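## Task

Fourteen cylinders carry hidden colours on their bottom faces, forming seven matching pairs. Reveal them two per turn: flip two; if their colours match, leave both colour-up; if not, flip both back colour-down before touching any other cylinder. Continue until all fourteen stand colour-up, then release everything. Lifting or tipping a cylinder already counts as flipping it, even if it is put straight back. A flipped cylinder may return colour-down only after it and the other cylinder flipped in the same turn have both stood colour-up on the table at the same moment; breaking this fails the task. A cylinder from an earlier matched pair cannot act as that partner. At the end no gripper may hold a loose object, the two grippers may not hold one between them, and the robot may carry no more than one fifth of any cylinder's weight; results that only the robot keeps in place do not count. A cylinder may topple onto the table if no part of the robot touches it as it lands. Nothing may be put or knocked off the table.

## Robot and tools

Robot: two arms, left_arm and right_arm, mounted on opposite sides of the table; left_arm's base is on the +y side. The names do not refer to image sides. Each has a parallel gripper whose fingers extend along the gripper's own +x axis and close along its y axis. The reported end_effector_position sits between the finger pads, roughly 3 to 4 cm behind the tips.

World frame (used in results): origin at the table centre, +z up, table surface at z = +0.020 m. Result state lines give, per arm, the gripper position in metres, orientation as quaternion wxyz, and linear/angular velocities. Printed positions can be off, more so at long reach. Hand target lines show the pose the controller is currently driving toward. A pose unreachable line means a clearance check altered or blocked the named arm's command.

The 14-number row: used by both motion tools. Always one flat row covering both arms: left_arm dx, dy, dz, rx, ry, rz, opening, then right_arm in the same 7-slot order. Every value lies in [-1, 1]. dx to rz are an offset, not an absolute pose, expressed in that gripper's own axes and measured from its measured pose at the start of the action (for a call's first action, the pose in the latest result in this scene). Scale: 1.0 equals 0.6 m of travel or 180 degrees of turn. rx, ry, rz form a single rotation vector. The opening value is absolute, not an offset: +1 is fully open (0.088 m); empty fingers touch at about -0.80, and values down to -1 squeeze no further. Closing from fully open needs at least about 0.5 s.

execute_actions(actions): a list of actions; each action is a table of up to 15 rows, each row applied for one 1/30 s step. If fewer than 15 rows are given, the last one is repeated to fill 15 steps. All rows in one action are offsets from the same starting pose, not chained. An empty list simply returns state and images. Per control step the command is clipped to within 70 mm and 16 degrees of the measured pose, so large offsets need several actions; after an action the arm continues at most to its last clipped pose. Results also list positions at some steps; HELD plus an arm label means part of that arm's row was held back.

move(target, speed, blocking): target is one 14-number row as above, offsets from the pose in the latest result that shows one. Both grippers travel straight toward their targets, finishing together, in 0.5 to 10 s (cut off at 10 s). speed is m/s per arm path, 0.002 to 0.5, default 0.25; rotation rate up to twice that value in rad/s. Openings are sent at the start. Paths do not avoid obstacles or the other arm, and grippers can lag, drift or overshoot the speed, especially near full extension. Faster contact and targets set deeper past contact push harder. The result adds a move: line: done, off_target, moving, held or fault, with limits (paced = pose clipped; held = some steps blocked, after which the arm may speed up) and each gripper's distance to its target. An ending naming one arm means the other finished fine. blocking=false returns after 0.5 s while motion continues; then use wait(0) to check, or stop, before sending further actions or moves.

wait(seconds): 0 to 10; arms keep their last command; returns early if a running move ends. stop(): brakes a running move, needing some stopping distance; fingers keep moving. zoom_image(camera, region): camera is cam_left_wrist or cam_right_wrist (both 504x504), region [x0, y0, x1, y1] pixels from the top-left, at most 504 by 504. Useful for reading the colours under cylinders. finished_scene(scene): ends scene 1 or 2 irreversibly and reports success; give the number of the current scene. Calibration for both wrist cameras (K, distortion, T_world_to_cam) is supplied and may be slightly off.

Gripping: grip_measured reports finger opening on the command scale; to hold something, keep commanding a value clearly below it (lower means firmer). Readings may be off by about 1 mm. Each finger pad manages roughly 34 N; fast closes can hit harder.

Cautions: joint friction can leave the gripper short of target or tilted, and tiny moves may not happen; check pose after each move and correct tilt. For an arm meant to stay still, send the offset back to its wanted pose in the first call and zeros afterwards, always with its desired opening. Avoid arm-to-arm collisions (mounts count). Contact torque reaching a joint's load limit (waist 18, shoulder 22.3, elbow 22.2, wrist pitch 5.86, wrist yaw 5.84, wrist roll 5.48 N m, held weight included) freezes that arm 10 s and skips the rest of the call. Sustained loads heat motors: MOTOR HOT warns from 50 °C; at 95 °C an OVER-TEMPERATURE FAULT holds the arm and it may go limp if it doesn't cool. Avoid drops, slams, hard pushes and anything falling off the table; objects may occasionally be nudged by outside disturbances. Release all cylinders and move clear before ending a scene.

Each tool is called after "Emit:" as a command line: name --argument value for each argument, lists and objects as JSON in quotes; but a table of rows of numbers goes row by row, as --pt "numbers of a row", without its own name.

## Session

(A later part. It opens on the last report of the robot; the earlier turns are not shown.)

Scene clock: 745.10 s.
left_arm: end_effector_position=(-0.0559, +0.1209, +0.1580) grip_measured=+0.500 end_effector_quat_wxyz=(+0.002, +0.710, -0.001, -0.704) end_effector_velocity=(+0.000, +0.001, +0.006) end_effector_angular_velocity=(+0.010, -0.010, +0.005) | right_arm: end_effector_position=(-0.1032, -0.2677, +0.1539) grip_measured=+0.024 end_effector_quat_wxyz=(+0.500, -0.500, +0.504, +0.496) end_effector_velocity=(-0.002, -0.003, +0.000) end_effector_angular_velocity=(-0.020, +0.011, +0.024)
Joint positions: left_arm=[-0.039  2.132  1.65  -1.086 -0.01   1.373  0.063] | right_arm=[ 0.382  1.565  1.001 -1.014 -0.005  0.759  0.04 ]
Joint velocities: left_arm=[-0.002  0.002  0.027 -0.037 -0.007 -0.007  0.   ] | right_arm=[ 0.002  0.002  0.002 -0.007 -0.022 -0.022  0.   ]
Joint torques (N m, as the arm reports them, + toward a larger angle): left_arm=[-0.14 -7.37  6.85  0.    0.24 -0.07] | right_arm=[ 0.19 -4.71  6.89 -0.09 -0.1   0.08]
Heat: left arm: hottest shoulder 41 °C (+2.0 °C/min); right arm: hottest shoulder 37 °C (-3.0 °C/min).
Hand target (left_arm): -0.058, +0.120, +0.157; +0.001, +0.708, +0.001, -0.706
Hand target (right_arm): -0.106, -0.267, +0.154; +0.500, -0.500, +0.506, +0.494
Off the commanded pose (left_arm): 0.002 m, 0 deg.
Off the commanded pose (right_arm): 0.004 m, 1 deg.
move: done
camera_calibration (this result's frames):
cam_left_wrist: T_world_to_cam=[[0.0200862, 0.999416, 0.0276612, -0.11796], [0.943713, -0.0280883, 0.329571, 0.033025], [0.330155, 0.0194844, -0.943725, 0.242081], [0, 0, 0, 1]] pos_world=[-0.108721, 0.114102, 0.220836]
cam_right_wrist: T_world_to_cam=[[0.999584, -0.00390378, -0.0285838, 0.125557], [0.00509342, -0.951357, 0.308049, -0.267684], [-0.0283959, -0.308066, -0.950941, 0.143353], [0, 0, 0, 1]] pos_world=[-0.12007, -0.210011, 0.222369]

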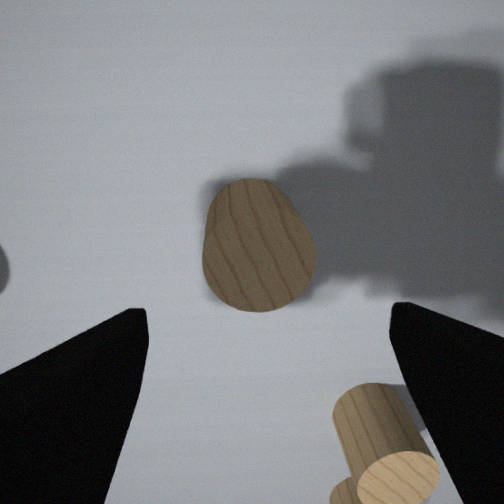

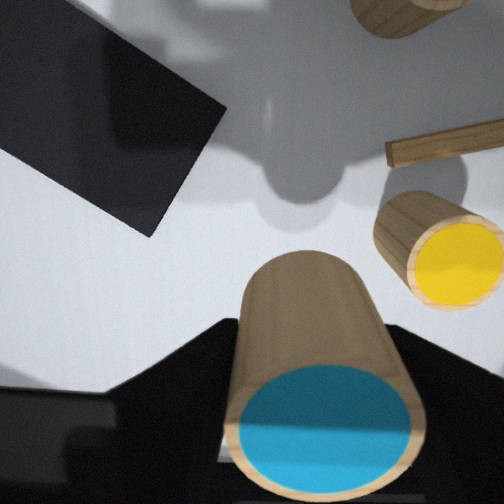

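Clear.

Emit:
move --target '[0.147,-0.002,0.003,0,0,0,0.5,0.145,0.006,0,0,0,0,-0.3]' --speed 0.08

Emit:
execute_actions --actions '[[[0,0,0,0,0,0,-0.3,0,0,0,0,0,0,0.35]],[[0,0,0,0,0,0,-0.3,0,0,0,0,0,0,0.35]]]'

Emit:
move --target '[-0.13,0,0,0,0,0,-0.3,-0.13,0,0,0,0,0,0.35]' --speed 0.15

Scene clock: 749.20 s.
left_arm: end_effector_position=(-0.0563, +0.1201, +0.0741) grip_measured=+0.500 end_effector_quat_wxyz=(+0.005, +0.709, -0.004, -0.705) end_effector_velocity=(-0.001, +0.002, +0.000) end_effector_angular_velocity=(+0.006, -0.008, +0.015) | right_arm: end_effector_position=(-0.1081, -0.2660, +0.0733) grip_measured=+0.024 end_effector_quat_wxyz=(+0.499, -0.496, +0.504, +0.501) end_effector_velocity=(+0.001, -0.005, -0.001) end_effector_angular_velocity=(-0.024, +0.008, +0.005)
Joint positions: left_arm=[-0.04   2.25   1.486 -0.795 -0.009  1.373  0.063] | right_arm=[ 0.391  1.731  0.818 -0.65  -0.006  0.765  0.04 ]
Joint velocities: left_arm=[-0.007 -0.002 -0.002 -0.007 -0.007 -0.022 -0.   ] | right_arm=[-0.002 -0.002 -0.007 -0.007 -0.022 -0.007 -0.   ]
Joint torques (N m, as the arm reports them, + toward a larger angle): left_arm=[-0.31 -7.79  4.69  0.44  0.02 -0.04] | right_arm=[ 0.32 -4.73  3.05  1.19  0.06  0.16]
Heat: left arm: hottest shoulder 42 °C (+3.0 °C/min); right arm: hottest shoulder 37 °C (-3.0 °C/min).
Hand target (left_arm): -0.056, +0.122, +0.070; +0.002, +0.710, -0.001, -0.704
Hand target (right_arm): -0.106, -0.269, +0.067; +0.500, -0.500, +0.504, +0.496
Off the commanded pose (left_arm): 0.005 m, 1 deg.
Off the commanded pose (right_arm): 0.007 m, 1 deg.
move: done
camera_calibration (this result's frames):
cam_left_wrist: T_world_to_cam=[[0.0205191, 0.999607, 0.019092, -0.114254], [0.944388, -0.025647, 0.327831, 0.0608936], [0.328192, 0.0113034, -0.944543, 0.163908], [0, 0, 0, 1]] pos_world=[-0.108956, 0.113918, 0.137037]
cam_right_wrist: T_world_to_cam=[[0.999266, -0.000564621, -0.0382975, 0.12975], [0.0109488, -0.953957, 0.299743, -0.240665], [-0.0367034, -0.299942, -0.953251, 0.0684545], [0, 0, 0, 1]] pos_world=[-0.124507, -0.208979, 0.142361]

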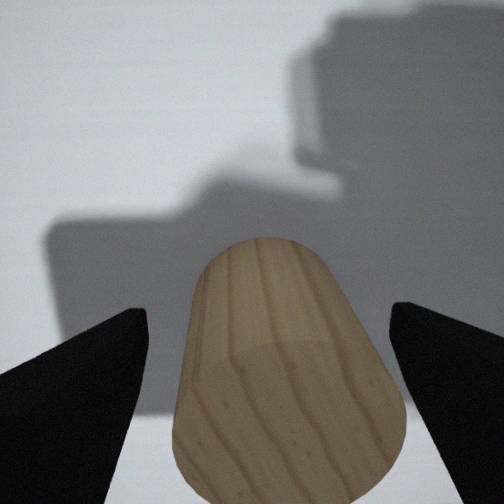

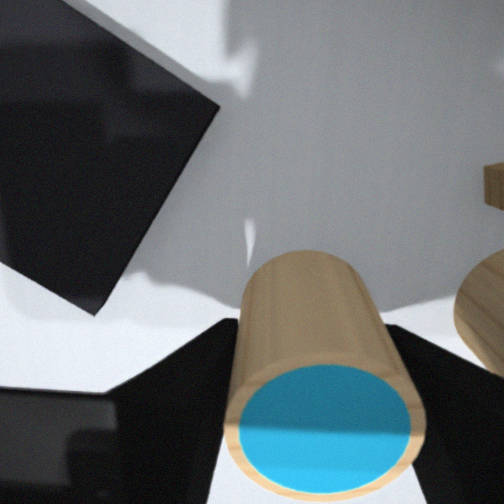

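Scene clock: 750.20 s.
left_arm: end_effector_position=(-0.0563, +0.1200, +0.0741) grip_measured=+0.035 end_effector_quat_wxyz=(+0.005, +0.709, -0.005, -0.705) end_effector_velocity=(-0.002, +0.001, -0.003) end_effector_angular_velocity=(+0.004, +0.007, +0.005) | right_arm: end_effector_position=(-0.1084, -0.2657, +0.0733) grip_measured=+0.350 end_effector_quat_wxyz=(+0.499, -0.495, +0.504, +0.502) end_effector_velocity=(+0.003, -0.004, +0.000) end_effector_angular_velocity=(-0.021, -0.010, -0.010)
Joint positions: left_arm=[-0.04   2.25   1.486 -0.794 -0.009  1.373  0.041] | right_arm=[ 0.391  1.731  0.818 -0.648 -0.006  0.765  0.056]
Joint velocities: left_arm=[-0.002  0.007 -0.002  0.007  0.007 -0.007 -0.   ] | right_arm=[-0.002 -0.002 -0.002 -0.022 -0.007  0.007 -0.   ]
Joint torques (N m, as the arm reports them, + toward a larger angle): left_arm=[-0.02 -8.58  5.31  0.23  0.05  0.  ] | right_arm=[ 0.08 -6.31  4.47  0.12  0.02 -0.02]
Heat: left arm: hottest shoulder 42 °C (+3.0 °C/min); right arm: hottest shoulder 37 °C (-3.0 °C/min).
Hand target (left_arm): -0.056, +0.120, +0.074; +0.005, +0.709, -0.005, -0.705
Hand target (right_arm): -0.108, -0.266, +0.073; +0.499, -0.495, +0.504, +0.502
Off the commanded pose (left_arm): 0.000 m, 0 deg.
Off the commanded pose (right_arm): 0.000 m, 0 deg.
Step readings (end_effector_position; steps 1 to 15: 1st action; 16 to 30: 2nd action):
0: left_arm (-0.0563, +0.1201, +0.0741) | right_arm (-0.1081, -0.2660, +0.0733)
1: left_arm (-0.0563, +0.1201, +0.0741) | right_arm (-0.1081, -0.2660, +0.0733)
2: left_arm (-0.0563, +0.1201, +0.0741) | right_arm (-0.1082, -0.2659, +0.0733)
4: left_arm (-0.0563, +0.1200, +0.0741) | right_arm (-0.1087, -0.2654, +0.0733)
8: left_arm (-0.0563, +0.1200, +0.0741) | right_arm (-0.1085, -0.2656, +0.0733)
15: left_arm (-0.0563, +0.1200, +0.0741) | right_arm (-0.1084, -0.2657, +0.0733)
16: left_arm (-0.0563, +0.1200, +0.0741) | right_arm (-0.1084, -0.2657, +0.0733)
17: left_arm (-0.0563, +0.1200, +0.0741) | right_arm (-0.1084, -0.2657, +0.0733)
19: left_arm (-0.0563, +0.1200, +0.0741) | right_arm (-0.1084, -0.2657, +0.0733)
23: left_arm (-0.0563, +0.1200, +0.0741) | right_arm (-0.1084, -0.2657, +0.0733)
30: end_effector_position above
camera_calibration (this result's frames):
cam_left_wrist: T_world_to_cam=[[0.0205218, 0.999621, 0.0183409, -0.114036], [0.944437, -0.0254017, 0.32771, 0.0609018], [0.328052, 0.0105966, -0.9446, 0.164004], [0, 0, 0, 1]] pos_world=[-0.108979, 0.113802, 0.137051]
cam_right_wrist: T_world_to_cam=[[0.999205, -0.000499736, -0.0398729, 0.13022], [0.0114199, -0.954453, 0.298141, -0.240281], [-0.0382059, -0.29836, -0.953689, 0.068844], [0, 0, 0, 1]] pos_world=[-0.124742, -0.208731, 0.142486]

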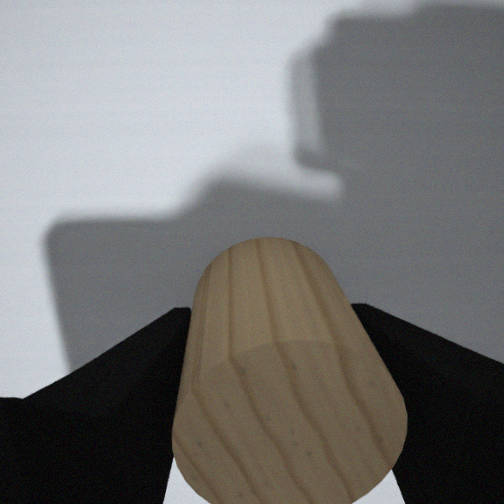

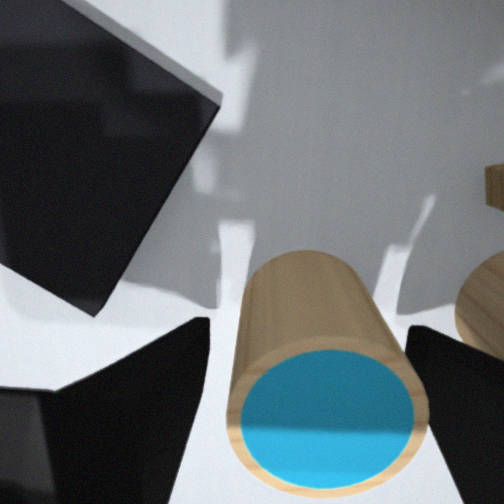

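Scene clock: 751.17 s.
left_arm: end_effector_position=(-0.0557, +0.1238, +0.1440) grip_measured=+0.034 end_effector_quat_wxyz=(-0.002, +0.711, +0.002, -0.703) end_effector_velocity=(+0.000, +0.001, +0.002) end_effector_angular_velocity=(+0.010, -0.010, +0.019) | right_arm: end_effector_position=(-0.1059, -0.2684, +0.1464) grip_measured=+0.350 end_effector_quat_wxyz=(+0.499, -0.501, +0.504, +0.496) end_effector_velocity=(-0.003, -0.000, +0.003) end_effector_angular_velocity=(-0.010, +0.021, +0.019)
Joint positions: left_arm=[-0.04   2.145  1.613 -1.047 -0.009  1.373  0.041] | right_arm=[ 0.391  1.581  0.986 -0.983 -0.006  0.765  0.056]
Joint velocities: left_arm=[-0.002  0.002  0.012 -0.022 -0.007 -0.022  0.   ] | right_arm=[-0.002 -0.002  0.012 -0.007 -0.022 -0.022 -0.   ]
Joint torques (N m, as the arm reports them, + toward a larger angle): left_arm=[-0.21 -9.75  6.84 -0.01  0.05 -0.05] | right_arm=[-0.16 -6.84  6.69 -0.1   0.02 -0.07]
Heat: left arm: hottest shoulder 42 °C (+3.0 °C/min); right arm: hottest shoulder 37 °C (-3.0 °C/min).
Hand target (left_arm): -0.057, +0.121, +0.152; +0.005, +0.709, -0.005, -0.705
Hand target (right_arm): -0.108, -0.266, +0.151; +0.499, -0.495, +0.504, +0.502
Off the commanded pose (left_arm): 0.009 m, 1 deg.
Off the commanded pose (right_arm): 0.006 m, 1 deg.
move: off_target (left_arm)
camera_calibration (this result's frames):
cam_left_wrist: T_world_to_cam=[[0.0207884, 0.999038, 0.0386137, -0.122038], [0.9431, -0.032415, 0.330925, 0.0378336], [0.331859, 0.0295372, -0.942867, 0.227434], [0, 0, 0, 1]] pos_world=[-0.10862, 0.11643, 0.206632]
cam_right_wrist: T_world_to_cam=[[0.999591, -0.000906935, -0.0285782, 0.128881], [0.00798831, -0.950838, 0.309585, -0.265726], [-0.0274541, -0.309687, -0.950442, 0.135504], [0, 0, 0, 1]] pos_world=[-0.122985, -0.210582, 0.214737]

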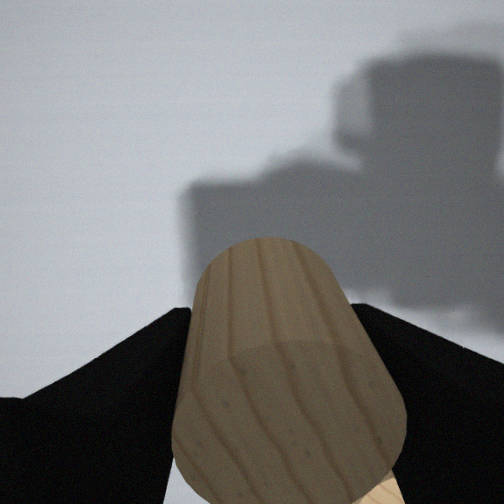

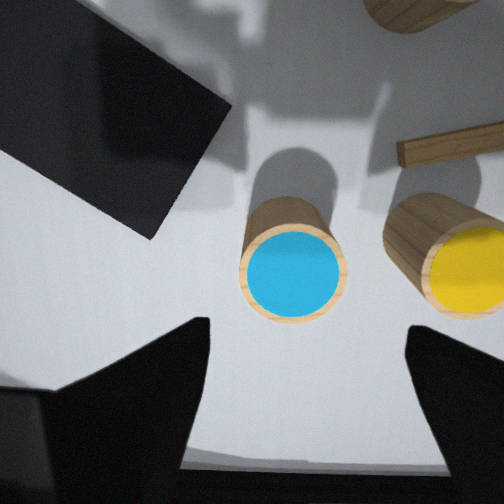

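Emit:
move --target '[-0.232,0.172,-0.115,0,0,0.505,-0.3,-0.203,-0.198,0.287,0,-0.497,0,1]' --speed 0.3

Scene clock: 756.13 s.
left_arm: end_effector_position=(+0.0105, +0.0211, +0.2858) grip_measured=+0.033 end_effector_quat_wxyz=(+0.498, +0.500, -0.507, -0.495) end_effector_velocity=(-0.000, -0.000, -0.003) end_effector_angular_velocity=(+0.002, +0.007, +0.005) | right_arm: end_effector_position=(+0.0114, -0.0939, +0.2756) grip_measured=+1.000 end_effector_quat_wxyz=(+0.707, +0.007, +0.006, +0.708) end_effector_velocity=(-0.000, +0.000, +0.001) end_effector_angular_velocity=(+0.012, -0.004, +0.005)
Joint positions: left_arm=[ 0.126  1.893  0.859  1.044 -0.028  1.584  0.041] | right_arm=[-0.088  1.365  0.377  0.99   0.279  0.018  0.088]
Joint velocities: left_arm=[-0.002  0.007 -0.002  0.007 -0.007 -0.007 -0.   ] | right_arm=[-0.002  0.007 -0.002  0.022 -0.007 -0.007  0.   ]
Joint torques (N m, as the arm reports them, + toward a larger angle): left_arm=[ 0.12 -6.36  6.08  2.12  0.22  0.04] | right_arm=[-0.3  -3.69  3.79  1.96 -0.09 -0.16]
Heat: left arm: hottest shoulder 43 °C (+3.0 °C/min); right arm: hottest shoulder 37 °C (-2.0 °C/min).
Hand target (left_arm): +0.011, +0.020, +0.284; +0.497, +0.500, -0.509, -0.495
Hand target (right_arm): +0.012, -0.095, +0.267; +0.706, -0.004, +0.008, +0.708
Off the commanded pose (left_arm): 0.003 m, 0 deg.
Off the commanded pose (right_arm): 0.009 m, 2 deg.
move: off_target (right_arm)
camera_calibration (this result's frames):
cam_left_wrist: T_world_to_cam=[[0.0349857, 0.0221944, -0.999141, 0.290833], [0.947144, 0.318275, 0.040235, 0.00075574], [0.318895, -0.947739, -0.0098862, 0.096312], [0, 0, 0, 1]] pos_world=[-0.0416042, 0.0845832, 0.291505]
cam_right_wrist: T_world_to_cam=[[0.999455, 0.030282, -0.0131075, 0.0141568], [-0.00346939, -0.298591, -0.954375, 0.268901], [-0.0328141, 0.953901, -0.298324, 0.254497], [0, 0, 0, 1]] pos_world=[-0.00486509, -0.162902, 0.33274]

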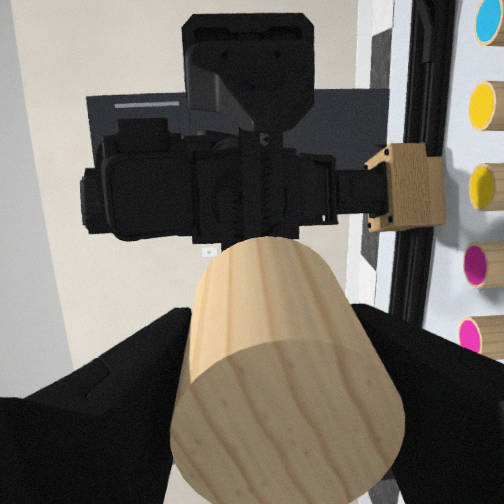

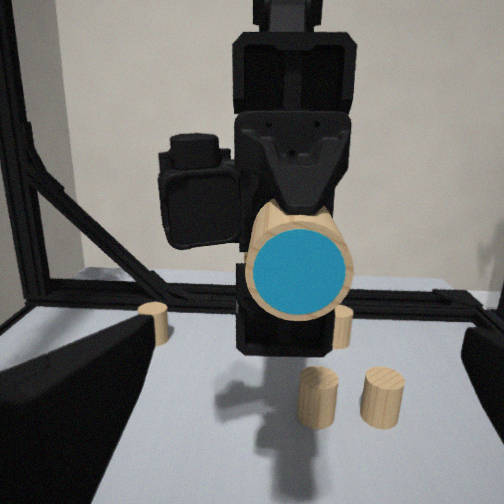

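Emit:
move --target '[0,0,0,0,0,0,-0.3,0.127,-0.001,0.011,-0.006,0.001,-0.001,1]' --speed 0.1

Emit:
execute_actions --actions '[[[0,0,0,0,0,0,-0.3,0,0,0,0,0,0,-0.3]],[[0,0,0,0,0,0,-0.3,0,0,0,0,0,0,-0.3]],[[0,0,0,0,0,0,1,0,0,0,0,0,0,-0.3]]]'

Emit:
move --target '[-0.1,0,0,0,0,0,1,-0.1,0,0,0,0,0,-0.3]' --speed 0.2

Emit:
move --target '[-0.425,-0.208,-0.146,0,0,-0.499,0.5,-0.24,-0.365,-0.217,0,0.505,0,-0.3]' --speed 0.3

Scene clock: 760.90 s.
left_arm: end_effector_position=(+0.0106, +0.0210, +0.2855) grip_measured=+0.033 end_effector_quat_wxyz=(+0.498, +0.500, -0.507, -0.495) end_effector_velocity=(-0.000, +0.001, -0.003) end_effector_angular_velocity=(+0.012, +0.007, +0.005) | right_arm: end_effector_position=(+0.0117, -0.0212, +0.2830) grip_measured=+1.000 end_effector_quat_wxyz=(+0.708, +0.003, +0.002, +0.706) end_effector_velocity=(+0.004, +0.002, -0.005) end_effector_angular_velocity=(-0.022, -0.012, -0.015)
Joint positions: left_arm=[ 0.126  1.894  0.859  1.045 -0.027  1.584  0.041] | right_arm=[-0.157  1.626  0.65   0.977  0.214  0.005  0.088]
Joint velocities: left_arm=[-0.002 -0.002 -0.007 -0.007 -0.007 -0.007 -0.   ] | right_arm=[-0.007  0.007  0.007 -0.022  0.007 -0.007  0.   ]
Joint torques (N m, as the arm reports them, + toward a larger angle): left_arm=[-0.08 -7.18  5.9   1.7   0.01 -0.06] | right_arm=[-0.13 -5.33  7.29  1.55 -0.11 -0.18]
Heat: left arm: hottest shoulder 43 °C (+3.0 °C/min); right arm: hottest shoulder 36 °C (-4.0 °C/min).
Hand target (left_arm): +0.011, +0.021, +0.286; +0.498, +0.500, -0.507, -0.495
Hand target (right_arm): +0.012, -0.018, +0.282; +0.708, -0.001, +0.000, +0.706
Off the commanded pose (left_arm): 0.000 m, 0 deg.
Off the commanded pose (right_arm): 0.004 m, 0 deg.
move: done
camera_calibration (this result's frames):
cam_left_wrist: T_world_to_cam=[[0.0350012, 0.0225752, -0.999132, 0.290439], [0.947144, 0.31826, 0.040371, 0.000636438], [0.318895, -0.947735, -0.0102425, 0.0962874], [0, 0, 0, 1]] pos_world=[-0.041474, 0.0844956, 0.291147]
cam_right_wrist: T_world_to_cam=[[0.99964, 0.0268273, -0.000712927, 0.00811692], [0.00734185, -0.298931, -0.954247, 0.297515], [-0.025813, 0.953898, -0.29902, 0.187543], [0, 0, 0, 1]] pos_world=[-0.00545726, -0.0901781, 0.339987]

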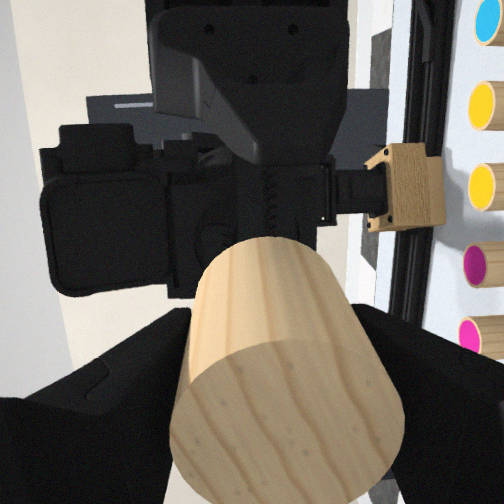

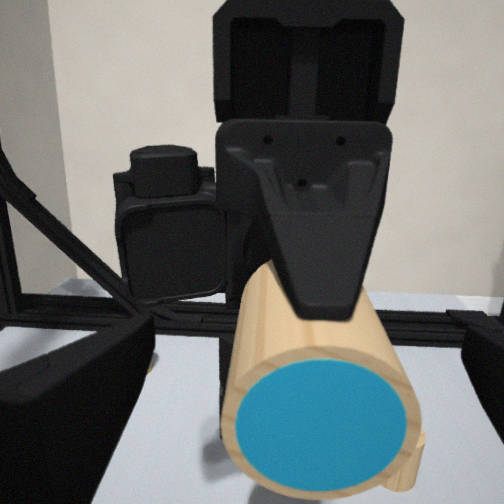

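Scene clock: 762.40 s.
left_arm: end_effector_position=(+0.0107, +0.0211, +0.2853) grip_measured=+1.000 end_effector_quat_wxyz=(+0.498, +0.500, -0.506, -0.495) end_effector_velocity=(-0.003, +0.001, -0.001) end_effector_angular_velocity=(+0.007, +0.007, -0.000) | right_arm: end_effector_position=(+0.0115, -0.0212, +0.2830) grip_measured=+0.025 end_effector_quat_wxyz=(+0.707, +0.003, +0.002, +0.707) end_effector_velocity=(+0.002, -0.000, -0.005) end_effector_angular_velocity=(-0.021, +0.003, -0.010)
Joint positions: left_arm=[ 0.126  1.894  0.858  1.045 -0.028  1.584  0.088] | right_arm=[-0.156  1.626  0.65   0.977  0.213  0.005  0.04 ]
Joint velocities: left_arm=[-0.007 -0.002 -0.002 -0.007 -0.007 -0.007  0.   ] | right_arm=[-0.002 -0.002 -0.002 -0.022  0.007  0.007 -0.   ]
Joint torques (N m, as the arm reports them, + toward a larger angle): left_arm=[-0.02 -7.04  5.85  1.74  0.   -0.06] | right_arm=[ 0.05 -6.8   5.78  1.84  0.01  0.  ]
Heat: left arm: hottest shoulder 43 °C (+3.0 °C/min); right arm: hottest shoulder 36 °C (-4.0 °C/min).
Hand target (left_arm): +0.011, +0.021, +0.285; +0.498, +0.500, -0.506, -0.495
Hand target (right_arm): +0.011, -0.021, +0.283; +0.707, +0.003, +0.002, +0.707
Off the commanded pose (left_arm): 0.000 m, 0 deg.
Off the commanded pose (right_arm): 0.000 m, 0 deg.
Step readings (end_effector_position; steps 1 to 15: 1st action; 16 to 30: 2nd action; 31 to 45: 3rd action):
0: left_arm (+0.0106, +0.0210, +0.2855) | right_arm (+0.0117, -0.0212, +0.2830)
1: left_arm (+0.0106, +0.0210, +0.2855) | right_arm (+0.0117, -0.0212, +0.2830)
2: left_arm (+0.0106, +0.0210, +0.2855) | right_arm (+0.0118, -0.0212, +0.2830)
4: left_arm (+0.0106, +0.0210, +0.2855) | right_arm (+0.0117, -0.0212, +0.2830)
8: left_arm (+0.0106, +0.0210, +0.2855) | right_arm (+0.0117, -0.0212, +0.2830)
15: left_arm (+0.0107, +0.0210, +0.2855) | right_arm (+0.0115, -0.0212, +0.2830)
16: left_arm (+0.0107, +0.0210, +0.2855) | right_arm (+0.0115, -0.0212, +0.2830)
17: left_arm (+0.0107, +0.0210, +0.2855) | right_arm (+0.0115, -0.0212, +0.2830)
19: left_arm (+0.0107, +0.0210, +0.2855) | right_arm (+0.0115, -0.0212, +0.2830)
23: left_arm (+0.0107, +0.0211, +0.2853) | right_arm (+0.0115, -0.0212, +0.2830)
30: left_arm (+0.0107, +0.0211, +0.2853) | right_arm (+0.0115, -0.0212, +0.2830)
31: left_arm (+0.0107, +0.0211, +0.2853) | right_arm (+0.0115, -0.0212, +0.2830)
32: left_arm (+0.0107, +0.0211, +0.2853) | right_arm (+0.0115, -0.0212, +0.2830)
34: left_arm (+0.0107, +0.0211, +0.2853) | right_arm (+0.0115, -0.0212, +0.2830)
38: left_arm (+0.0107, +0.0211, +0.2853) | right_arm (+0.0115, -0.0212, +0.2830)
45: end_effector_position above
camera_calibration (this result's frames):
cam_left_wrist: T_world_to_cam=[[0.0349883, 0.0229831, -0.999123, 0.290272], [0.9469, 0.318967, 0.0404968, 0.000462149], [0.319618, -0.947487, -0.0106026, 0.0964023], [0, 0, 0, 1]] pos_world=[-0.0414056, 0.0845212, 0.291021]
cam_right_wrist: T_world_to_cam=[[0.999608, 0.0279713, -0.000711775, 0.00842186], [0.00768504, -0.298922, -0.954247, 0.297506], [-0.0269043, 0.953868, -0.29902, 0.187569], [0, 0, 0, 1]] pos_world=[-0.00565848, -0.0902207, 0.339987]

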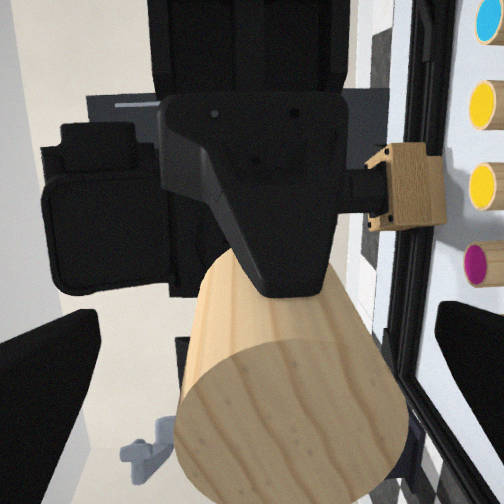

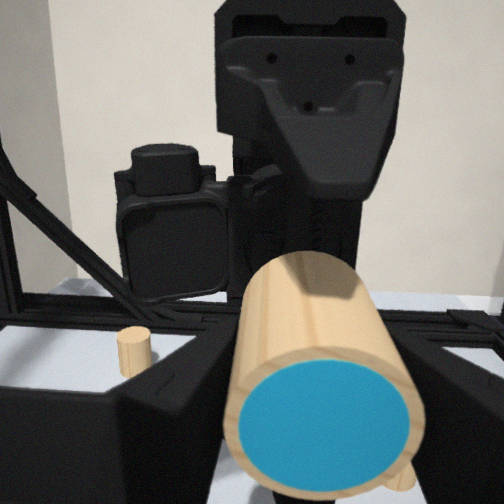

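Scene clock: 763.30 s.
left_arm: end_effector_position=(+0.0108, +0.0788, +0.2817) grip_measured=+1.000 end_effector_quat_wxyz=(+0.495, +0.502, -0.505, -0.498) end_effector_velocity=(+0.002, +0.003, +0.002) end_effector_angular_velocity=(-0.007, +0.008, +0.010) | right_arm: end_effector_position=(+0.0114, -0.0779, +0.2848) grip_measured=+0.025 end_effector_quat_wxyz=(+0.707, +0.004, +0.001, +0.707) end_effector_velocity=(+0.001, -0.003, -0.000) end_effector_angular_velocity=(-0.002, -0.008, +0.005)
Joint positions: left_arm=[ 0.122  1.721  0.613  1.109 -0.029  1.584  0.088] | right_arm=[-0.105  1.402  0.449  0.958  0.264  0.005  0.04 ]
Joint velocities: left_arm=[ 0.002 -0.012 -0.012  0.007 -0.007 -0.007  0.   ] | right_arm=[-0.002 -0.017 -0.012 -0.007 -0.007 -0.007 -0.   ]
Joint torques (N m, as the arm reports them, + toward a larger angle): left_arm=[-0.25 -6.83  5.02  2.03 -0.2  -0.04] | right_arm=[ 0.44 -6.01  4.3   1.74  0.15  0.  ]
Heat: left arm: hottest shoulder 43 °C (+3.0 °C/min); right arm: hottest shoulder 36 °C (-4.0 °C/min).
Hand target (left_arm): +0.011, +0.081, +0.285; +0.498, +0.500, -0.506, -0.495
Hand target (right_arm): +0.012, -0.081, +0.283; +0.708, +0.003, +0.002, +0.707
Off the commanded pose (left_arm): 0.004 m, 1 deg.
Off the commanded pose (right_arm): 0.004 m, 0 deg.
move: done
camera_calibration (this result's frames):
cam_left_wrist: T_world_to_cam=[[0.0353645, 0.031623, -0.998874, 0.284631], [0.947977, 0.315345, 0.043546, -0.0184138], [0.316367, -0.94845, -0.0188259, 0.153463], [0, 0, 0, 1]] pos_world=[-0.0411607, 0.142358, 0.288001]
cam_right_wrist: T_world_to_cam=[[0.999596, 0.0283579, -0.00176377, 0.010456], [0.00668498, -0.295067, -0.955453, 0.282949], [-0.027615, 0.955056, -0.295138, 0.241113], [0, 0, 0, 1]] pos_world=[-0.00568494, -0.147084, 0.341525]

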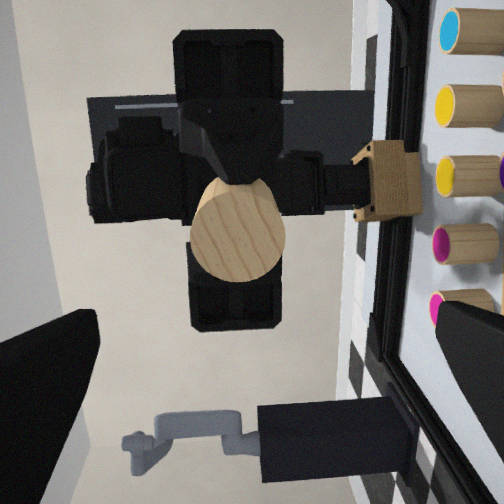

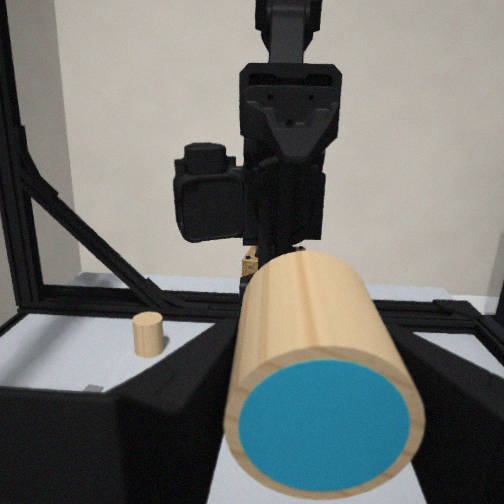

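Scene clock: 766.37 s.
left_arm: end_effector_position=(+0.0983, +0.3341, +0.1569) grip_measured=+0.500 end_effector_quat_wxyz=(+0.004, +0.710, -0.002, -0.705) end_effector_velocity=(+0.003, +0.004, -0.001) end_effector_angular_velocity=(+0.020, -0.016, -0.005) | right_arm: end_effector_position=(+0.2278, -0.2223, +0.1545) grip_measured=+0.024 end_effector_quat_wxyz=(+0.503, -0.500, +0.503, +0.494) end_effector_velocity=(+0.002, -0.003, +0.002) end_effector_angular_velocity=(-0.014, +0.001, +0.015)
Joint positions: left_arm=[ 0.546  1.362  0.73  -0.929 -0.004  1.957  0.063] | right_arm=[-0.954  1.649  1.091 -1.016  0.009 -0.574  0.04 ]
Joint velocities: left_arm=[ 0.002  0.002 -0.002 -0.007 -0.022  0.007 -0.   ] | right_arm=[-0.007  0.002  0.012 -0.022  0.007 -0.022  0.   ]
Joint torques (N m, as the arm reports them, + toward a larger angle): left_arm=[ 0.26 -2.72  6.7   0.   -0.15  0.12] | right_arm=[-0.05 -5.59  6.83 -0.15  0.1  -0.18]
Heat: left arm: hottest shoulder 42 °C (+2.0 °C/min); right arm: hottest shoulder 36 °C (-4.0 °C/min).
Hand target (left_arm): +0.101, +0.333, +0.158; +0.002, +0.712, -0.001, -0.702
Hand target (right_arm): +0.231, -0.221, +0.154; +0.501, -0.503, +0.503, +0.493
Off the commanded pose (left_arm): 0.004 m, 1 deg.
Off the commanded pose (right_arm): 0.003 m, 1 deg.
move: done
camera_calibration (this result's frames):
cam_left_wrist: T_world_to_cam=[[0.0189933, 0.999513, 0.0247616, -0.33358], [0.944236, -0.0260745, 0.328234, -0.106736], [0.32872, 0.0171465, -0.944272, 0.186951], [0, 0, 0, 1]] pos_world=[0.045665, 0.327429, 0.219827]
cam_right_wrist: T_world_to_cam=[[0.999707, -0.00687058, -0.0232205, -0.206604], [0.000583901, -0.951787, 0.306758, -0.225154], [-0.0242085, -0.306681, -0.951504, 0.16675], [0, 0, 0, 1]] pos_world=[0.210712, -0.164579, 0.222933]

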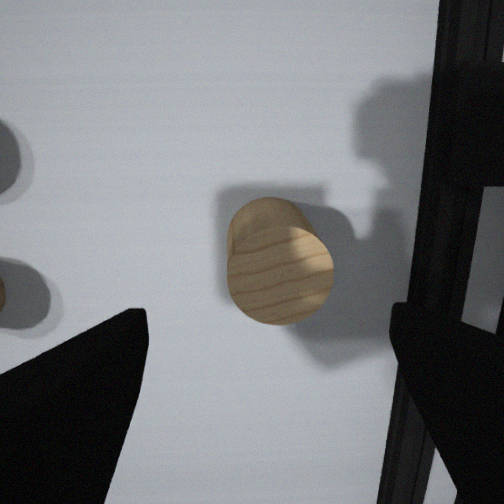

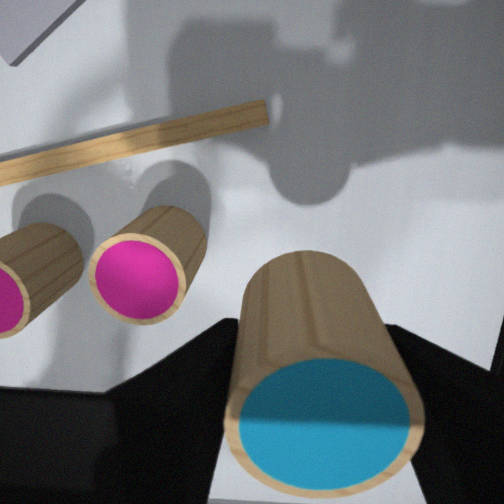

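Emit:
move --target '[0.153,-0.016,-0.008,0,0,0,0.5,0.145,-0.005,0,0,0,0,-0.3]' --speed 0.08

Emit:
execute_actions --actions '[[[0,0,0,0,0,0,0.5,0,0,0,0,0,0,0.35]]]'

Emit:
wait --seconds 2

Emit:
execute_actions --actions '[[[0,0,0,0,0,0,-0.3,0,0,0,0,0,0,0.35]],[[0,0,0,0,0,0,-0.3,0,0,0,0,0,0,0.35]]]'

Emit:
move --target '[-0.13,0,0,0,0,0,-0.3,-0.13,0,0,0,0,0,0.35]' --speed 0.15

Scene clock: 771.40 s.
left_arm: end_effector_position=(+0.1047, +0.3416, +0.0675) grip_measured=+0.500 end_effector_quat_wxyz=(+0.006, +0.711, -0.004, -0.703) end_effector_velocity=(+0.002, +0.002, -0.002) end_effector_angular_velocity=(+0.011, -0.019, +0.005) | right_arm: end_effector_position=(+0.2322, -0.2202, +0.0744) grip_measured=+0.024 end_effector_quat_wxyz=(+0.508, -0.499, +0.499, +0.494) end_effector_velocity=(-0.004, -0.002, -0.001) end_effector_angular_velocity=(-0.006, +0.013, -0.005)
Joint positions: left_arm=[ 0.589  1.601  0.5   -0.452 -0.005  2.     0.063] | right_arm=[-0.962  1.802  0.912 -0.669  0.01  -0.579  0.04 ]
Joint velocities: left_arm=[-0.002  0.007 -0.002  0.007 -0.022 -0.007  0.   ] | right_arm=[ 0.002 -0.002 -0.007 -0.007 -0.007  0.007 -0.   ]
Joint torques (N m, as the arm reports them, + toward a larger angle): left_arm=[ 0.21 -2.92  3.7   0.41  0.09  0.11] | right_arm=[-0.21 -5.32  3.17  1.13 -0.06 -0.2 ]
Heat: left arm: hottest shoulder 41 °C (+1.0 °C/min); right arm: hottest shoulder 36 °C (-4.0 °C/min).
Hand target (left_arm): +0.104, +0.344, +0.065; +0.004, +0.710, -0.002, -0.704
Hand target (right_arm): +0.231, -0.223, +0.068; +0.503, -0.500, +0.503, +0.494
Off the commanded pose (left_arm): 0.003 m, 0 deg.
Off the commanded pose (right_arm): 0.007 m, 1 deg.
move: done
camera_calibration (this result's frames):
cam_left_wrist: T_world_to_cam=[[0.0177407, 0.999677, 0.0182081, -0.338453], [0.942822, -0.0227883, 0.332518, -0.0844463], [0.332825, 0.0112679, -0.942921, 0.101749], [0, 0, 0, 1]] pos_world=[0.0517577, 0.335273, 0.130183]
cam_right_wrist: T_world_to_cam=[[0.999837, -0.0104861, -0.0147308, -0.214301], [-0.00564752, -0.955014, 0.296507, -0.197165], [-0.0171773, -0.296375, -0.954917, 0.0921011], [0, 0, 0, 1]] pos_world=[0.214735, -0.163246, 0.143253]

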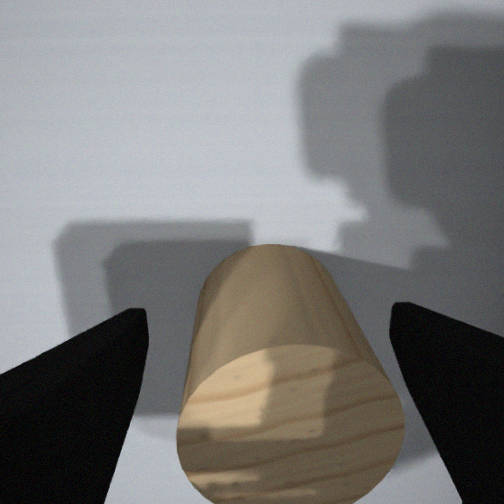

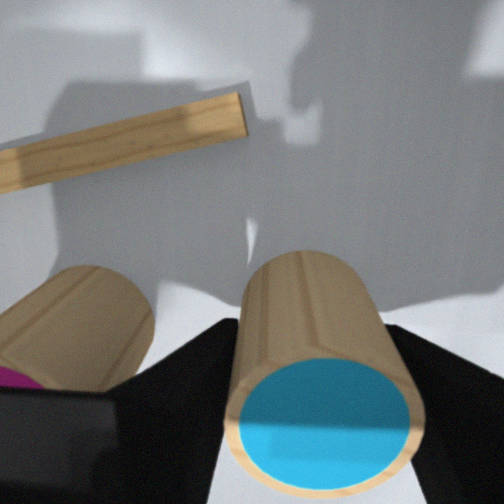

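Scene clock: 771.90 s.
left_arm: end_effector_position=(+0.1047, +0.3416, +0.0675) grip_measured=+0.500 end_effector_quat_wxyz=(+0.006, +0.711, -0.004, -0.703) end_effector_velocity=(-0.002, +0.004, -0.001) end_effector_angular_velocity=(+0.014, -0.001, +0.000) | right_arm: end_effector_position=(+0.2324, -0.2198, +0.0744) grip_measured=+0.344 end_effector_quat_wxyz=(+0.509, -0.498, +0.499, +0.494) end_effector_velocity=(-0.000, -0.003, -0.001) end_effector_angular_velocity=(-0.014, +0.001, +0.005)
Joint positions: left_arm=[ 0.589  1.601  0.5   -0.452 -0.005  2.     0.063] | right_arm=[-0.962  1.802  0.912 -0.667  0.009 -0.579  0.056]
Joint velocities: left_arm=[-0.007 -0.002 -0.007 -0.007 -0.007 -0.007 -0.   ] | right_arm=[-0.002  0.002 -0.002 -0.007  0.007 -0.007  0.003]
Joint torques (N m, as the arm reports them, + toward a larger angle): left_arm=[ 0.   -3.56  4.18  0.23  0.05  0.01] | right_arm=[ 0.05 -6.87  4.52 -0.04 -0.04 -0.02]
Heat: left arm: hottest shoulder 41 °C (+1.0 °C/min); right arm: hottest shoulder 36 °C (-4.0 °C/min).
Hand target (left_arm): +0.105, +0.342, +0.068; +0.006, +0.711, -0.004, -0.703
Hand target (right_arm): +0.232, -0.220, +0.074; +0.509, -0.499, +0.499, +0.494
Off the commanded pose (left_arm): 0.000 m, 0 deg.
Off the commanded pose (right_arm): 0.001 m, 0 deg.
Step readings (end_effector_position):
0: left_arm (+0.1047, +0.3416, +0.0675) | right_arm (+0.2322, -0.2202, +0.0744)
1: left_arm (+0.1047, +0.3416, +0.0675) | right_arm (+0.2322, -0.2202, +0.0744)
2: left_arm (+0.1047, +0.3416, +0.0675) | right_arm (+0.2323, -0.2201, +0.0744)
4: left_arm (+0.1047, +0.3416, +0.0675) | right_arm (+0.2327, -0.2194, +0.0744)
8: left_arm (+0.1047, +0.3416, +0.0675) | right_arm (+0.2325, -0.2197, +0.0744)
15: end_effector_position above
camera_calibration (this result's frames):
cam_left_wrist: T_world_to_cam=[[0.0177407, 0.999677, 0.0182081, -0.338453], [0.942822, -0.0227883, 0.332518, -0.0844463], [0.332825, 0.0112679, -0.942921, 0.101749], [0, 0, 0, 1]] pos_world=[0.0517577, 0.335273, 0.130183]
cam_right_wrist: T_world_to_cam=[[0.99985, -0.0104513, -0.0137879, -0.214594], [-0.00592819, -0.955638, 0.294485, -0.196661], [-0.0162539, -0.294359, -0.955557, 0.0925186], [0, 0, 0, 1]] pos_world=[0.2149, -0.162946, 0.143362]

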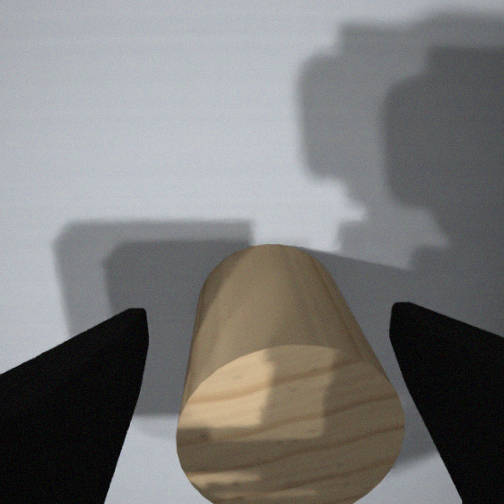

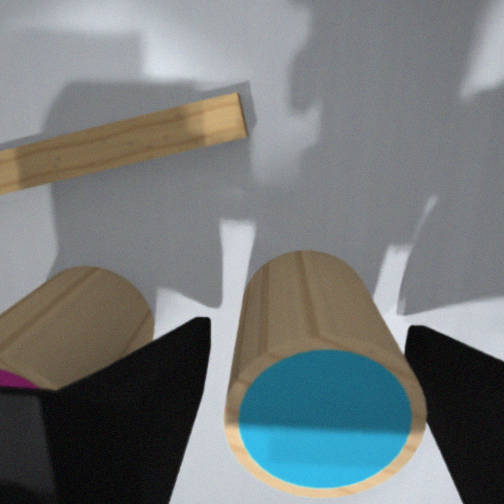

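Scene clock: 773.90 s.
left_arm: end_effector_position=(+0.1047, +0.3416, +0.0675) grip_measured=+0.500 end_effector_quat_wxyz=(+0.006, +0.711, -0.004, -0.703) end_effector_velocity=(-0.001, +0.003, +0.001) end_effector_angular_velocity=(+0.019, +0.001, +0.005) | right_arm: end_effector_position=(+0.2324, -0.2198, +0.0744) grip_measured=+0.350 end_effector_quat_wxyz=(+0.509, -0.498, +0.499, +0.494) end_effector_velocity=(+0.001, +0.000, +0.000) end_effector_angular_velocity=(+0.010, +0.002, +0.015)
Joint positions: left_arm=[ 0.589  1.601  0.5   -0.452 -0.005  2.     0.063] | right_arm=[-0.962  1.802  0.912 -0.667  0.009 -0.579  0.056]
Joint velocities: left_arm=[-0.002 -0.002  0.002 -0.022 -0.007 -0.007  0.   ] | right_arm=[-0.007 -0.002 -0.002  0.007 -0.007 -0.022 -0.   ]
Joint torques (N m, as the arm reports them, + toward a larger angle): left_arm=[-0.04 -3.43  4.15  0.22  0.04  0.04] | right_arm=[ 0.06 -6.93  4.51 -0.03 -0.04 -0.01]
Heat: left arm: hottest shoulder 41 °C (+1.0 °C/min); right arm: hottest shoulder 36 °C (-4.0 °C/min).
Hand target (left_arm): +0.105, +0.342, +0.068; +0.006, +0.711, -0.004, -0.703
Hand target (right_arm): +0.232, -0.220, +0.074; +0.509, -0.499, +0.499, +0.494
Off the commanded pose (left_arm): 0.000 m, 0 deg.
Off the commanded pose (right_arm): 0.001 m, 0 deg.
wait: 2.00 s; at rest by 0.17 s
camera_calibration (this result's frames):
cam_left_wrist: T_world_to_cam=[[0.0177407, 0.999677, 0.0182081, -0.338453], [0.942822, -0.0227883, 0.332518, -0.0844463], [0.332825, 0.0112679, -0.942921, 0.101749], [0, 0, 0, 1]] pos_world=[0.0517577, 0.335273, 0.130183]
cam_right_wrist: T_world_to_cam=[[0.99985, -0.0104513, -0.0137879, -0.214594], [-0.00592819, -0.955638, 0.294485, -0.196661], [-0.0162539, -0.294359, -0.955557, 0.0925186], [0, 0, 0, 1]] pos_world=[0.2149, -0.162946, 0.143362]

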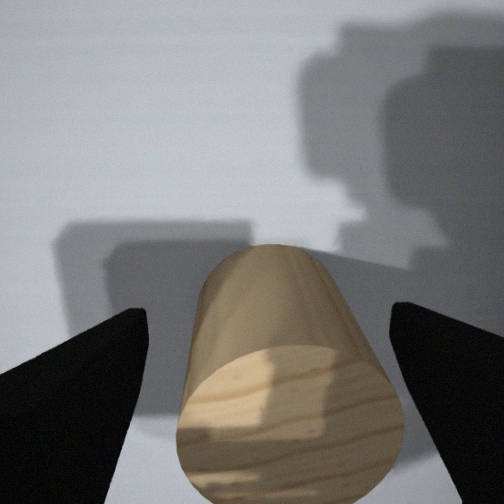

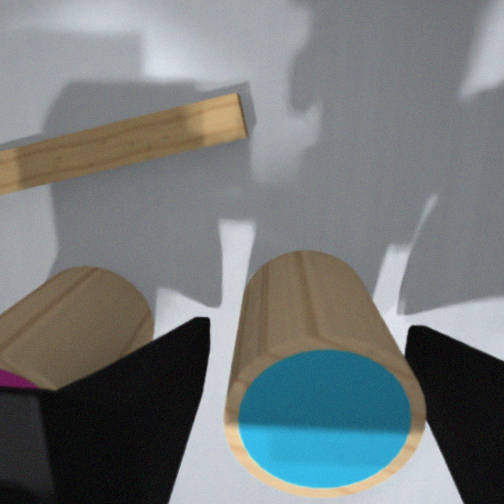

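Scene clock: 774.90 s.
left_arm: end_effector_position=(+0.1047, +0.3418, +0.0674) grip_measured=+0.034 end_effector_quat_wxyz=(+0.006, +0.711, -0.003, -0.703) end_effector_velocity=(+0.000, +0.003, -0.000) end_effector_angular_velocity=(+0.010, -0.003, +0.010) | right_arm: end_effector_position=(+0.2324, -0.2198, +0.0744) grip_measured=+0.350 end_effector_quat_wxyz=(+0.509, -0.498, +0.499, +0.494) end_effector_velocity=(-0.006, -0.003, -0.001) end_effector_angular_velocity=(-0.010, +0.033, -0.009)
Joint positions: left_arm=[ 0.589  1.602  0.5   -0.452 -0.005  2.     0.041] | right_arm=[-0.962  1.802  0.912 -0.667  0.009 -0.579  0.056]
Joint velocities: left_arm=[ 0.002 -0.002 -0.002 -0.007 -0.007 -0.007 -0.   ] | right_arm=[-0.002  0.002 -0.002 -0.022 -0.022  0.007 -0.   ]
Joint torques (N m, as the arm reports them, + toward a larger angle): left_arm=[-0.15 -3.49  4.17  0.23  0.02 -0.01] | right_arm=[ 0.06 -6.99  4.51  0.12 -0.03 -0.01]
Heat: left arm: hottest shoulder 41 °C (+1.0 °C/min); right arm: hottest shoulder 37 °C (-3.0 °C/min).
Hand target (left_arm): +0.105, +0.342, +0.067; +0.006, +0.711, -0.003, -0.703
Hand target (right_arm): +0.232, -0.220, +0.074; +0.509, -0.498, +0.499, +0.494
Off the commanded pose (left_arm): 0.000 m, 0 deg.
Off the commanded pose (right_arm): 0.000 m, 0 deg.
Step readings (end_effector_position; steps 1 to 15: 1st action; 16 to 30: 2nd action):
0: left_arm (+0.1047, +0.3416, +0.0675) | right_arm (+0.2324, -0.2198, +0.0744)
1: left_arm (+0.1047, +0.3416, +0.0675) | right_arm (+0.2324, -0.2198, +0.0744)
2: left_arm (+0.1047, +0.3416, +0.0675) | right_arm (+0.2324, -0.2198, +0.0744)
4: left_arm (+0.1047, +0.3417, +0.0675) | right_arm (+0.2324, -0.2198, +0.0744)
8: left_arm (+0.1047, +0.3417, +0.0675) | right_arm (+0.2324, -0.2198, +0.0744)
15: left_arm (+0.1047, +0.3417, +0.0675) | right_arm (+0.2324, -0.2198, +0.0744)
16: left_arm (+0.1047, +0.3417, +0.0675) | right_arm (+0.2324, -0.2198, +0.0744)
17: left_arm (+0.1047, +0.3417, +0.0675) | right_arm (+0.2324, -0.2198, +0.0744)
19: left_arm (+0.1047, +0.3417, +0.0675) | right_arm (+0.2324, -0.2198, +0.0744)
23: left_arm (+0.1047, +0.3418, +0.0674) | right_arm (+0.2324, -0.2198, +0.0744)
30: end_effector_position above
camera_calibration (this result's frames):
cam_left_wrist: T_world_to_cam=[[0.0177366, 0.999654, 0.0194043, -0.338749], [0.942866, -0.0231806, 0.332365, -0.0842395], [0.332699, 0.0124006, -0.942951, 0.101322], [0, 0, 0, 1]] pos_world=[0.0517251, 0.335423, 0.130113]
cam_right_wrist: T_world_to_cam=[[0.99985, -0.0104513, -0.0137879, -0.214594], [-0.00592819, -0.955638, 0.294485, -0.196661], [-0.0162539, -0.294359, -0.955557, 0.0925186], [0, 0, 0, 1]] pos_world=[0.2149, -0.162946, 0.143362]

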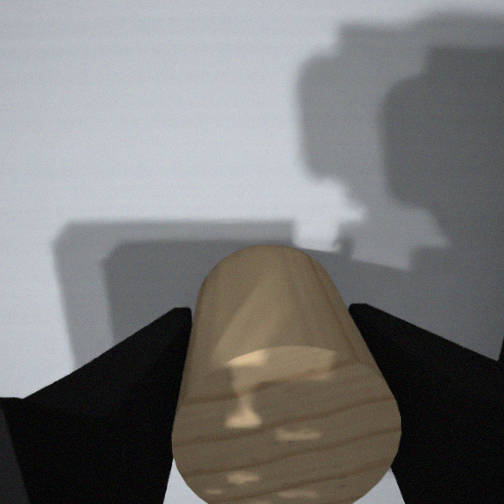

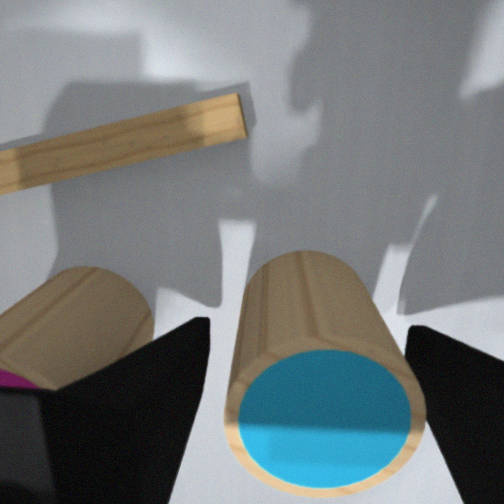

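Scene clock: 775.90 s.
left_arm: end_effector_position=(+0.1025, +0.3455, +0.1410) grip_measured=+0.034 end_effector_quat_wxyz=(+0.000, +0.709, +0.001, -0.705) end_effector_velocity=(-0.002, +0.005, +0.003) end_effector_angular_velocity=(+0.023, +0.003, +0.005) | right_arm: end_effector_position=(+0.2303, -0.2230, +0.1475) grip_measured=+0.350 end_effector_quat_wxyz=(+0.504, -0.499, +0.504, +0.493) end_effector_velocity=(-0.002, -0.002, +0.002) end_effector_angular_velocity=(-0.006, +0.013, +0.005)
Joint positions: left_arm=[ 0.588  1.364  0.662 -0.869 -0.005  1.999  0.041] | right_arm=[-0.962  1.66   1.074 -0.987  0.009 -0.579  0.056]
Joint velocities: left_arm=[-0.002 -0.007  0.007 -0.037 -0.007 -0.007 -0.   ] | right_arm=[-0.002 -0.002  0.007 -0.022 -0.007 -0.007 -0.   ]
Joint torques (N m, as the arm reports them, + toward a larger angle): left_arm=[-0.29 -3.96  6.54  0.    0.02 -0.12] | right_arm=[ 0.27 -7.49  6.76 -0.12 -0.04  0.05]
Heat: left arm: hottest shoulder 41 °C (+1.0 °C/min); right arm: hottest shoulder 37 °C (-2.0 °C/min).
Hand target (left_arm): +0.103, +0.342, +0.145; +0.006, +0.711, -0.003, -0.703
Hand target (right_arm): +0.231, -0.220, +0.152; +0.509, -0.498, +0.498, +0.494
Off the commanded pose (left_arm): 0.005 m, 1 deg.
Off the commanded pose (right_arm): 0.006 m, 1 deg.
move: done
camera_calibration (this result's frames):
cam_left_wrist: T_world_to_cam=[[0.0190589, 0.999246, 0.0338197, -0.345882], [0.945043, -0.0290469, 0.325654, -0.103864], [0.32639, 0.0257545, -0.944884, 0.167679], [0, 0, 0, 1]] pos_world=[0.0500196, 0.338286, 0.203959]
cam_right_wrist: T_world_to_cam=[[0.999692, -0.0106858, -0.0224044, -0.210212], [-0.00329552, -0.951741, 0.306886, -0.222828], [-0.0246025, -0.306718, -0.951483, 0.160018], [0, 0, 0, 1]] pos_world=[0.21335, -0.16524, 0.215928]

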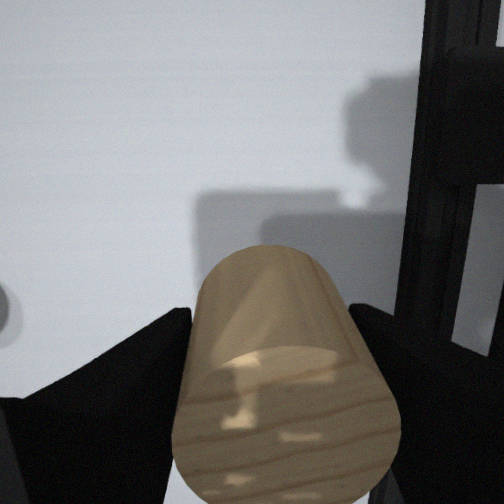

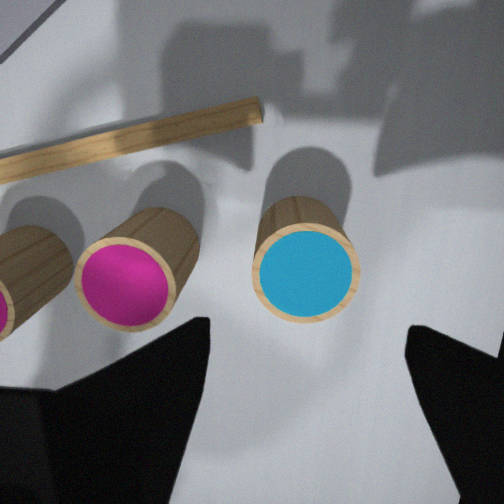

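Emit:
move --target '[-0.237,0.542,0.15,0,0,0.504,-0.3,-0.203,0.365,0.206,0,-0.496,0,1]' --speed 0.3

Scene clock: 780.80 s.
left_arm: end_effector_position=(+0.0120, +0.0233, +0.2788) grip_measured=+0.033 end_effector_quat_wxyz=(+0.496, +0.500, -0.504, -0.501) end_effector_velocity=(-0.000, -0.000, -0.005) end_effector_angular_velocity=(+0.008, +0.022, +0.005) | right_arm: end_effector_position=(+0.0122, -0.0957, +0.2765) grip_measured=+1.000 end_effector_quat_wxyz=(+0.710, +0.008, +0.007, +0.704) end_effector_velocity=(+0.002, -0.000, -0.001) end_effector_angular_velocity=(+0.007, -0.020, -0.010)
Joint positions: left_arm=[ 0.132  1.9    0.843  1.055 -0.015  1.577  0.041] | right_arm=[-0.083  1.352  0.374  0.979  0.293  0.02   0.088]
Joint velocities: left_arm=[-0.002  0.012 -0.002  0.007 -0.007 -0.022 -0.   ] | right_arm=[-0.002  0.007 -0.007  0.022  0.007 -0.022  0.   ]
Joint torques (N m, as the arm reports them, + toward a larger angle): left_arm=[-0.23 -6.29  7.05  2.17 -0.18 -0.09] | right_arm=[ 0.28 -3.63  3.92  1.91  0.18 -0.19]
Heat: left arm: hottest shoulder 40 °C (+0.0 °C/min); right arm: hottest shoulder 37 °C (-2.0 °C/min).
Hand target (left_arm): +0.012, +0.021, +0.281; +0.500, +0.497, -0.505, -0.498
Hand target (right_arm): +0.012, -0.097, +0.268; +0.710, -0.004, +0.009, +0.704
Off the commanded pose (left_arm): 0.005 m, 1 deg.
Off the commanded pose (right_arm): 0.010 m, 2 deg.
move: off_target (right_arm)
camera_calibration (this result's frames):
cam_left_wrist: T_world_to_cam=[[0.0282734, 0.033486, -0.999039, 0.283485], [0.949225, 0.312374, 0.0373339, -0.000117564], [0.313325, -0.949369, -0.0229539, 0.101623], [0, 0, 0, 1]] pos_world=[-0.0397446, 0.087022, 0.28555]
cam_right_wrist: T_world_to_cam=[[0.999647, 0.0215054, -0.0156023, 0.0132499], [-0.00845464, -0.299236, -0.954142, 0.269195], [-0.025188, 0.953937, -0.298948, 0.256679], [0, 0, 0, 1]] pos_world=[-0.00450407, -0.164588, 0.333791]

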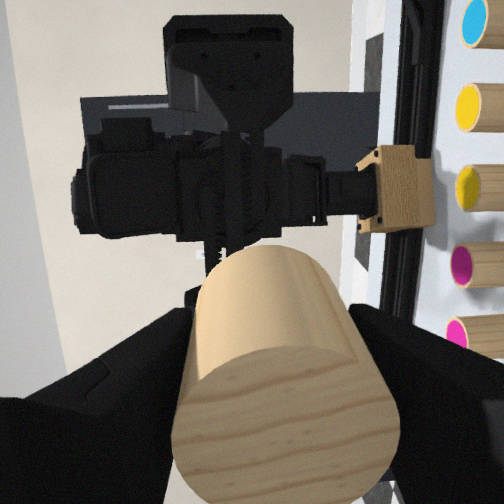

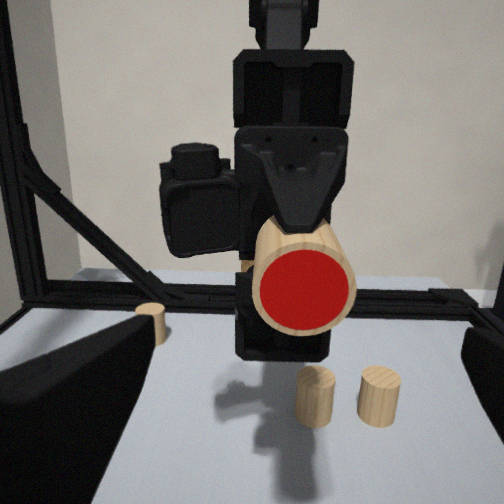

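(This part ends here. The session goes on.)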